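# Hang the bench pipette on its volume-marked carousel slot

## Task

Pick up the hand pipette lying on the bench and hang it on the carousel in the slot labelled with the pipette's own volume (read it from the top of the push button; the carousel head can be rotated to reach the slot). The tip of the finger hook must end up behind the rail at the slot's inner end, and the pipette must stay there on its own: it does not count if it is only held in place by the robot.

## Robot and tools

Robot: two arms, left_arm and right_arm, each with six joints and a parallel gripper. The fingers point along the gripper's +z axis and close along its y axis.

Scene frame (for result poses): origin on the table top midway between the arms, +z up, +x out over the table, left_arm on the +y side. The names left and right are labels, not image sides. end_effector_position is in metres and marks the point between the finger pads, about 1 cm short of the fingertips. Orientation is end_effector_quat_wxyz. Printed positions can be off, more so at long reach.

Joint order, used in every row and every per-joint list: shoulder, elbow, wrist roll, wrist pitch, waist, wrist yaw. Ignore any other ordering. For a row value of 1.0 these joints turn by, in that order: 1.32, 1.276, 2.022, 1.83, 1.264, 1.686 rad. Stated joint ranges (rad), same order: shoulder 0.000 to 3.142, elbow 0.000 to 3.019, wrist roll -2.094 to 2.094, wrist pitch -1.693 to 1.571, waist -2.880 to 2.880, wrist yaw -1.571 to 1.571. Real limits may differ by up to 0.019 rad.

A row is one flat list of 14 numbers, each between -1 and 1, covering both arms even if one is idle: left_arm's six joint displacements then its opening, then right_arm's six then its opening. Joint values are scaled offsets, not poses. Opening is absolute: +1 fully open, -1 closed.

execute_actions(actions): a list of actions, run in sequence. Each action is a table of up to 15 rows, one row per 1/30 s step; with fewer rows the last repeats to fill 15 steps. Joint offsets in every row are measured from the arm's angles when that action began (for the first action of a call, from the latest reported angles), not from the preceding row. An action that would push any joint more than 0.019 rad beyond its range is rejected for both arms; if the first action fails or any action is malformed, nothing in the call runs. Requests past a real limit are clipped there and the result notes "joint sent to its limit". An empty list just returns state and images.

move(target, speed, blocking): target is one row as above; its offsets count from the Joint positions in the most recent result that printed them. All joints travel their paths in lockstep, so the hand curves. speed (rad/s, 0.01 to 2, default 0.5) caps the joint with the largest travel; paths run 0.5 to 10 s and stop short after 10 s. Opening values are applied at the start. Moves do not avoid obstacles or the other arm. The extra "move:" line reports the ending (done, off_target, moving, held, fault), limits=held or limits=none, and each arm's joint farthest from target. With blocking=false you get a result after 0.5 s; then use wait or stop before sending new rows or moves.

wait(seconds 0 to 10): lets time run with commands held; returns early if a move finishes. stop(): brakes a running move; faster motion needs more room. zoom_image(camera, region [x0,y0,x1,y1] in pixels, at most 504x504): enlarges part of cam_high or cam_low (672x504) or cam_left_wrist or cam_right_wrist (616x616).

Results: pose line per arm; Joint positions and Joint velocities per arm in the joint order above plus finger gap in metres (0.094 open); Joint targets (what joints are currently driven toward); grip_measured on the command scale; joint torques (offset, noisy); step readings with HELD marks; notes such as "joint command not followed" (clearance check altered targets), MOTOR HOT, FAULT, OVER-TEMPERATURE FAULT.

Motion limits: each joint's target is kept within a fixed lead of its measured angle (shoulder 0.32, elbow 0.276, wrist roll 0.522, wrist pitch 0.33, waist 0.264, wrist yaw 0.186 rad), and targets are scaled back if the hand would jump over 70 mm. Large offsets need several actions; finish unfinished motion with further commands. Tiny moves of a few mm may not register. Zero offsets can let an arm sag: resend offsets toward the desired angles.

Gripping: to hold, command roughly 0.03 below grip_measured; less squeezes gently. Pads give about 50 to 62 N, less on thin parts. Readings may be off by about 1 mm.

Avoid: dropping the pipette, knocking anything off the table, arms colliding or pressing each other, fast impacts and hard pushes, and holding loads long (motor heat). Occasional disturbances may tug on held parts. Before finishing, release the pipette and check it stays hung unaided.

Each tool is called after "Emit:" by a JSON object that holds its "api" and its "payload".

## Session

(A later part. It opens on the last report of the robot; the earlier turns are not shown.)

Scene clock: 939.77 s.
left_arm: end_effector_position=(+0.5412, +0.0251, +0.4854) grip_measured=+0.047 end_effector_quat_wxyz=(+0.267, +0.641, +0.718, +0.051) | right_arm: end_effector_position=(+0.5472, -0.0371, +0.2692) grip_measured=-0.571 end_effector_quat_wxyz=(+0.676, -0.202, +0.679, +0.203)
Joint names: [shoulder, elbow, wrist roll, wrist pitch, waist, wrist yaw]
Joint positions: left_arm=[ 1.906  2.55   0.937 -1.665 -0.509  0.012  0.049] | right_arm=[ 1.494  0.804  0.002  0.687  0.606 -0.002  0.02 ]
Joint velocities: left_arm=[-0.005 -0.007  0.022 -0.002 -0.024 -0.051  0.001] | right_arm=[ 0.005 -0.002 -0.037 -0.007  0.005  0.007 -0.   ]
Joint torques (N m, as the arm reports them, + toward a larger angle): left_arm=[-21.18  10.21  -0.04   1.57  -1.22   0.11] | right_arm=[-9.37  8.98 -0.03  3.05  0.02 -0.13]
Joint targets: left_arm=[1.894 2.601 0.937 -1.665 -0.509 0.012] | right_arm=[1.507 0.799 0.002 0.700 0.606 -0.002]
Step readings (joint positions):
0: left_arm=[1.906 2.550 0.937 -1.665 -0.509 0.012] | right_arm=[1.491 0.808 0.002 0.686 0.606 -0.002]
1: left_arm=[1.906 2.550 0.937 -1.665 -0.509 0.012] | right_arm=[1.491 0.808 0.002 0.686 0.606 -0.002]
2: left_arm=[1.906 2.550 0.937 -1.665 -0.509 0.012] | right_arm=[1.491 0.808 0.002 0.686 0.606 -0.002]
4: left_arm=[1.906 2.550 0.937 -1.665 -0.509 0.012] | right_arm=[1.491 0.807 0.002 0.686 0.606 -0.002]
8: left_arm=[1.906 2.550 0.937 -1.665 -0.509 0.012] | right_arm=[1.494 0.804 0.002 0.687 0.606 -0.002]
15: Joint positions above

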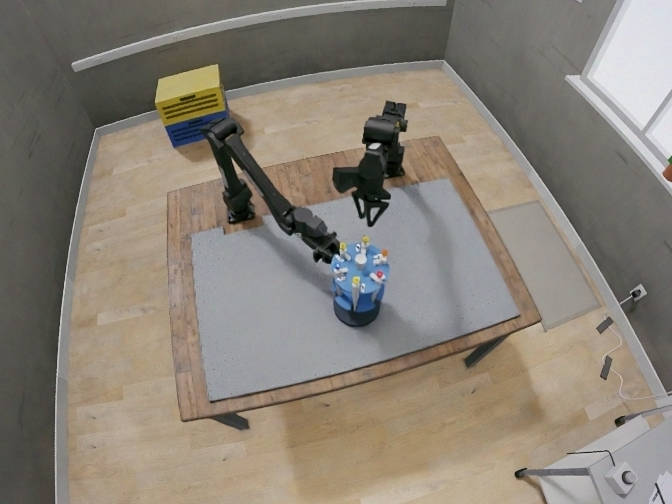

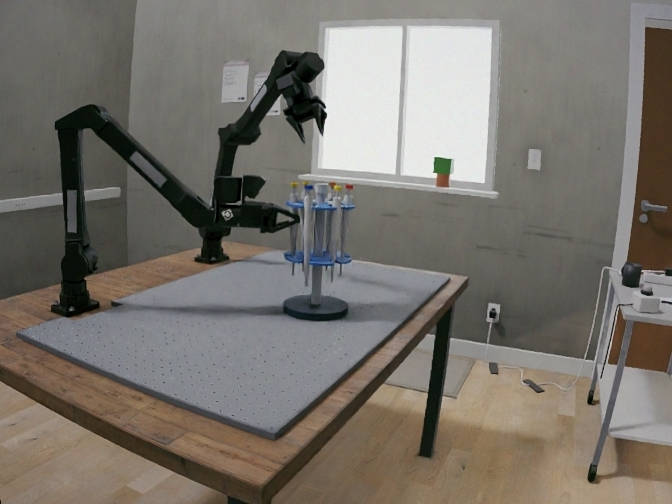

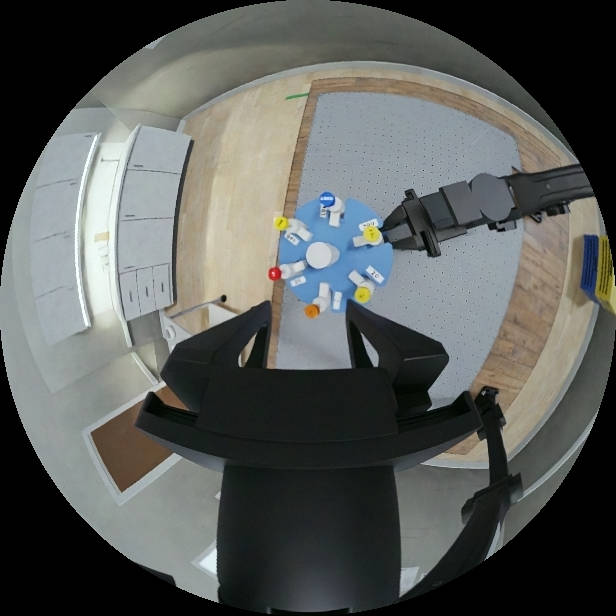

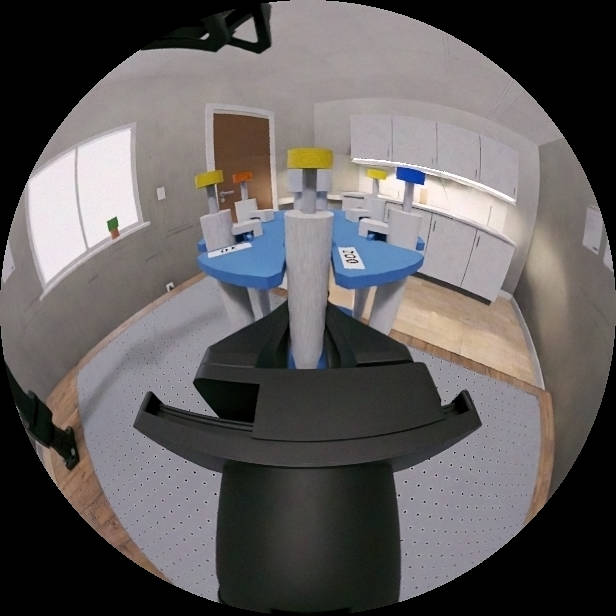

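Emit:
{"api": "execute_actions", "payload": {"actions": [[[-0.009,0.04,0,0,0,0,0.05,0.003,0,0,0.005,0,0,-0.56],[-0.009,0.04,0,0,0,0,0.05,0.003,0,0,0.005,0,0,-0.55],[-0.009,0.04,0,0,0,0,0.05,0.003,0,0,0.005,0,0,-0.54],[-0.009,0.04,0,0,0,0,0.05,0.003,0,0,0.005,0,0,-0.52],[-0.009,0.04,0,0,0,0,0.05,0.003,0,0,0.005,0,0,-0.48],[-0.009,0.04,0,0,0,0,0.05,0.003,0,0,0.005,0,0,-0.42],[-0.009,0.04,0,0,0,0,0.05,0.003,0,0,0.005,0,0,-0.36],[-0.009,0.04,0,0,0,0,0.05,0.003,0,0,0.005,0,0,-0.3]]]}}

Emit:
{"api": "move", "payload": {"target": [-0.009,0.04,0,0,0,0,0.05,-0.159,-0.166,0,0.005,0,0,-0.3], "speed": 0.3}}

Emit:
{"api": "zoom_image", "payload": {"camera": "cam_left_wrist", "region": [260,180,430,320]}}

Emit:
{"api": "zoom_image", "payload": {"camera": "cam_low", "region": [270,170,340,240]}}

Scene clock: 956.97 s.
left_arm: end_effector_position=(+0.5412, +0.0251, +0.4854) grip_measured=+0.047 end_effector_quat_wxyz=(+0.267, +0.641, +0.718, +0.051) | right_arm: end_effector_position=(+0.5472, -0.0371, +0.2692) grip_measured=-0.302 end_effector_quat_wxyz=(+0.676, -0.202, +0.679, +0.203)
Joint names: [shoulder, elbow, wrist roll, wrist pitch, waist, wrist yaw]
Joint positions: left_arm=[ 1.906  2.55   0.937 -1.665 -0.509  0.012  0.049] | right_arm=[ 1.494  0.804  0.002  0.687  0.606 -0.002  0.033]
Joint velocities: left_arm=[ 0.005 -0.007  0.037 -0.002 -0.005 -0.022  0.001] | right_arm=[-0.015 -0.007  0.022  0.012 -0.005  0.037 -0.   ]
Joint torques (N m, as the arm reports them, + toward a larger angle): left_arm=[-21.13  10.22  -0.03   1.57  -1.23   0.11] | right_arm=[-10.14   9.45  -0.02   2.86  -0.05  -0.14]
Joint targets: left_arm=[1.894 2.601 0.937 -1.665 -0.509 0.012] | right_arm=[1.498 0.804 0.002 0.697 0.606 -0.002]
Step readings (joint positions):
0: left_arm=[1.906 2.550 0.937 -1.665 -0.509 0.012] | right_arm=[1.494 0.804 0.002 0.687 0.606 -0.002]
1: left_arm=[1.906 2.550 0.937 -1.665 -0.509 0.012] | right_arm=[1.494 0.804 0.002 0.687 0.606 -0.002]
2: left_arm=[1.906 2.550 0.937 -1.665 -0.509 0.012] | right_arm=[1.494 0.804 0.002 0.687 0.606 -0.002]
4: left_arm=[1.906 2.550 0.937 -1.665 -0.509 0.012] | right_arm=[1.494 0.804 0.002 0.687 0.606 -0.002]
8: left_arm=[1.906 2.550 0.937 -1.665 -0.509 0.012] | right_arm=[1.494 0.804 0.002 0.687 0.606 -0.002]
15: Joint positions above

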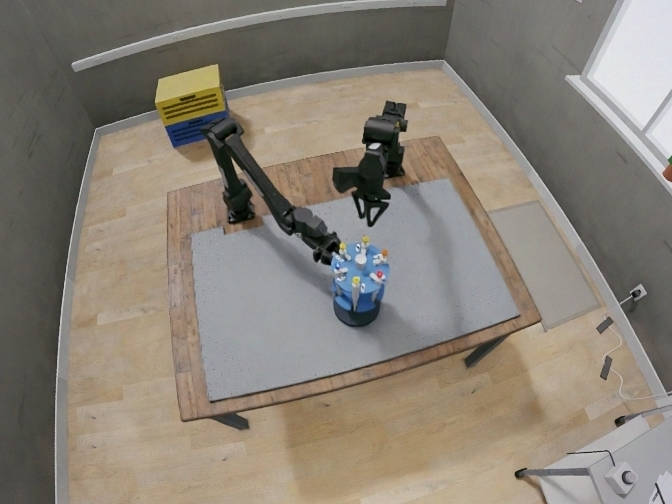

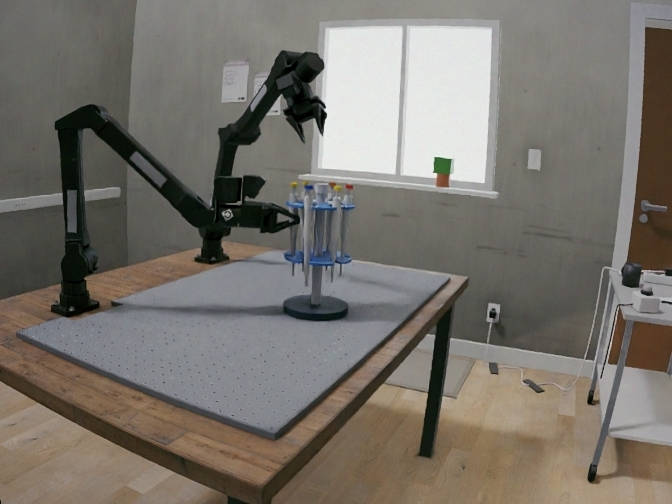

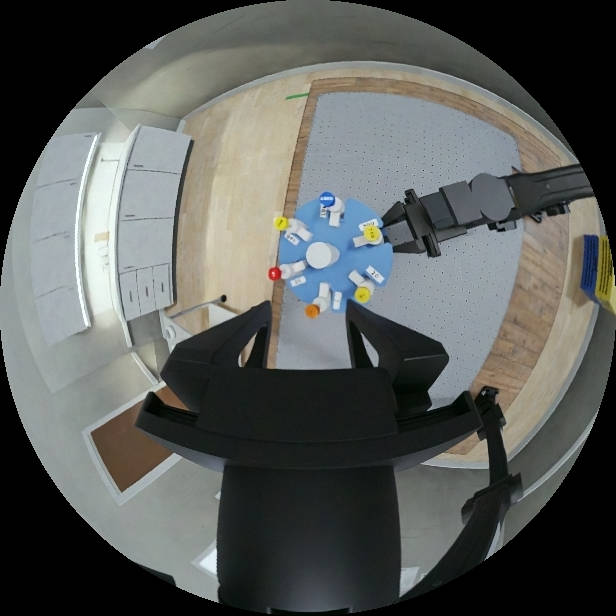

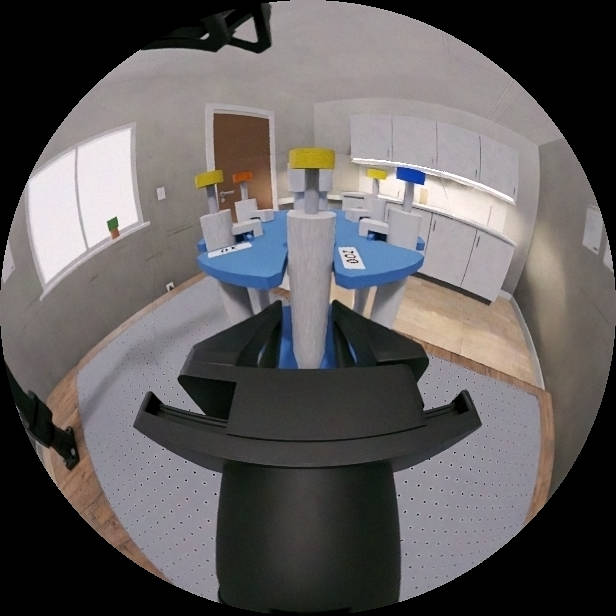

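Scene clock: 958.03 s.
left_arm: end_effector_position=(+0.5412, +0.0251, +0.4854) grip_measured=+0.047 end_effector_quat_wxyz=(+0.267, +0.641, +0.718, +0.051) | right_arm: end_effector_position=(+0.4804, -0.0807, +0.2674) grip_measured=-0.302 end_effector_quat_wxyz=(+0.675, -0.202, +0.680, +0.202)
Joint names: [shoulder, elbow, wrist roll, wrist pitch, waist, wrist yaw]
Joint positions: left_arm=[ 1.906  2.55   0.937 -1.665 -0.509  0.012  0.049] | right_arm=[ 1.289  0.595  0.002  0.687  0.606 -0.002  0.033]
Joint velocities: left_arm=[-0.024  0.002 -0.066  0.002 -0.005  0.051  0.001] | right_arm=[-0.005 -0.007  0.022  0.002  0.005  0.051 -0.   ]
Joint torques (N m, as the arm reports them, + toward a larger angle): left_arm=[-21.21  10.22  -0.03   1.58  -1.19   0.11] | right_arm=[-7.3   9.11 -0.04  2.92  0.08 -0.13]
Joint targets: left_arm=[1.894 2.601 0.937 -1.665 -0.509 0.012] | right_arm=[1.284 0.592 0.002 0.697 0.606 -0.002]
move: off_target (left_arm); limits=none; left_arm: farthest joint: the elbow, 0.051 radians from its target (0.051 radians at the start); right_arm: farthest joint: the wrist pitch, 0.009 radians from its target (0.009 radians at the start)

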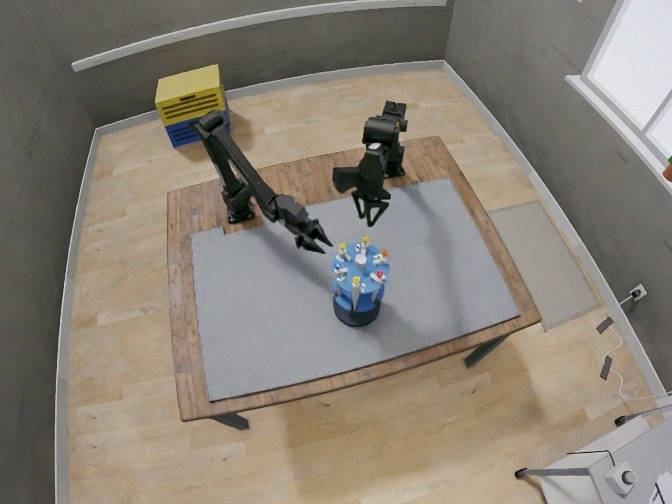

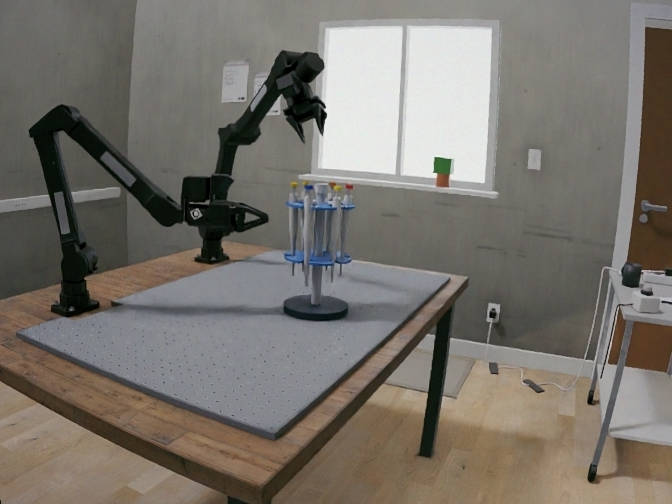

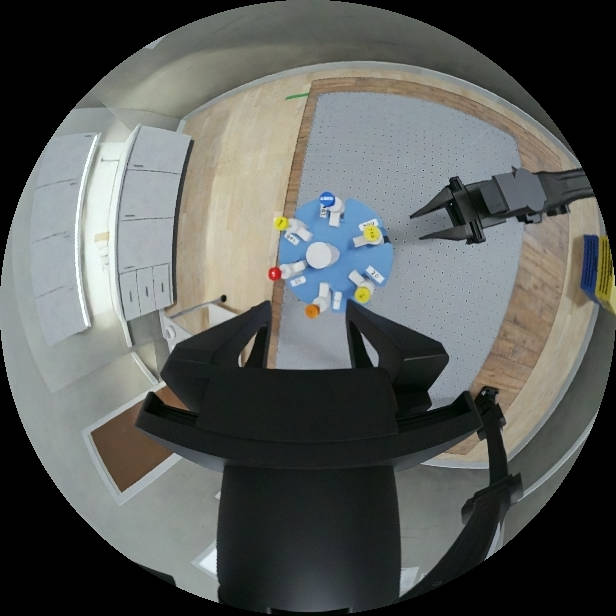

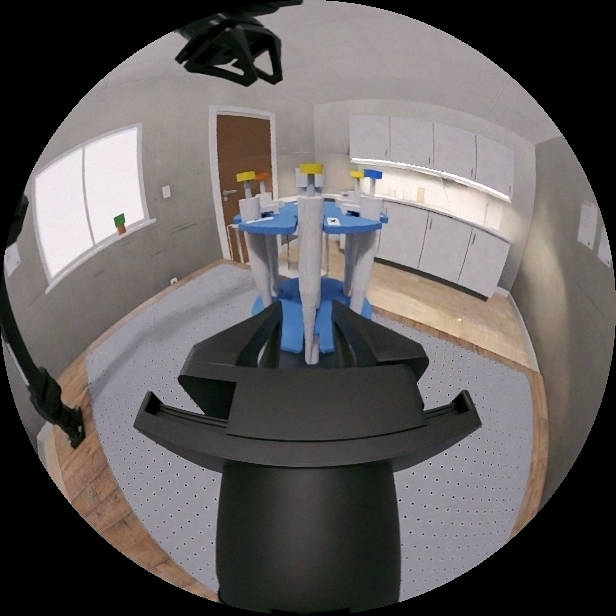

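Region (260, 180, 430, 320) of cam_left_wrist's 616x616 image, scaled by 2.965, with more detail than that image has; it fills the top 415 rows of this view, and the rest is white.

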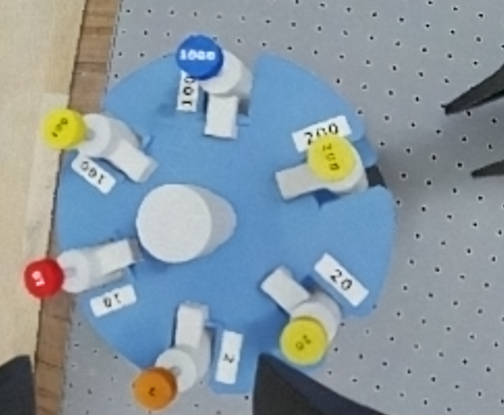

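Region (270, 170, 340, 240) of cam_low's 672x504 image, scaled by 7.200, with more detail than that image has.

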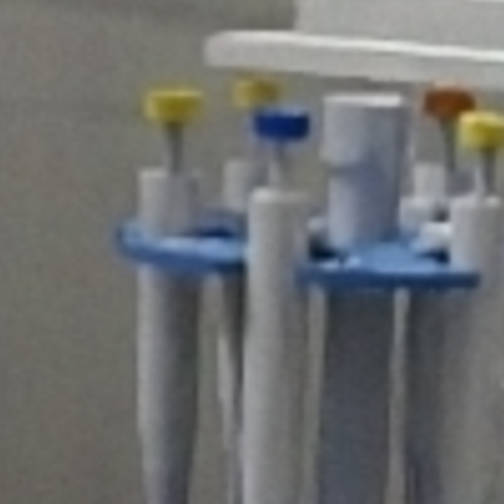

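Emit:
{"api": "finished_scene", "payload": {"scene": 1}}

The scene is finished: the task was done.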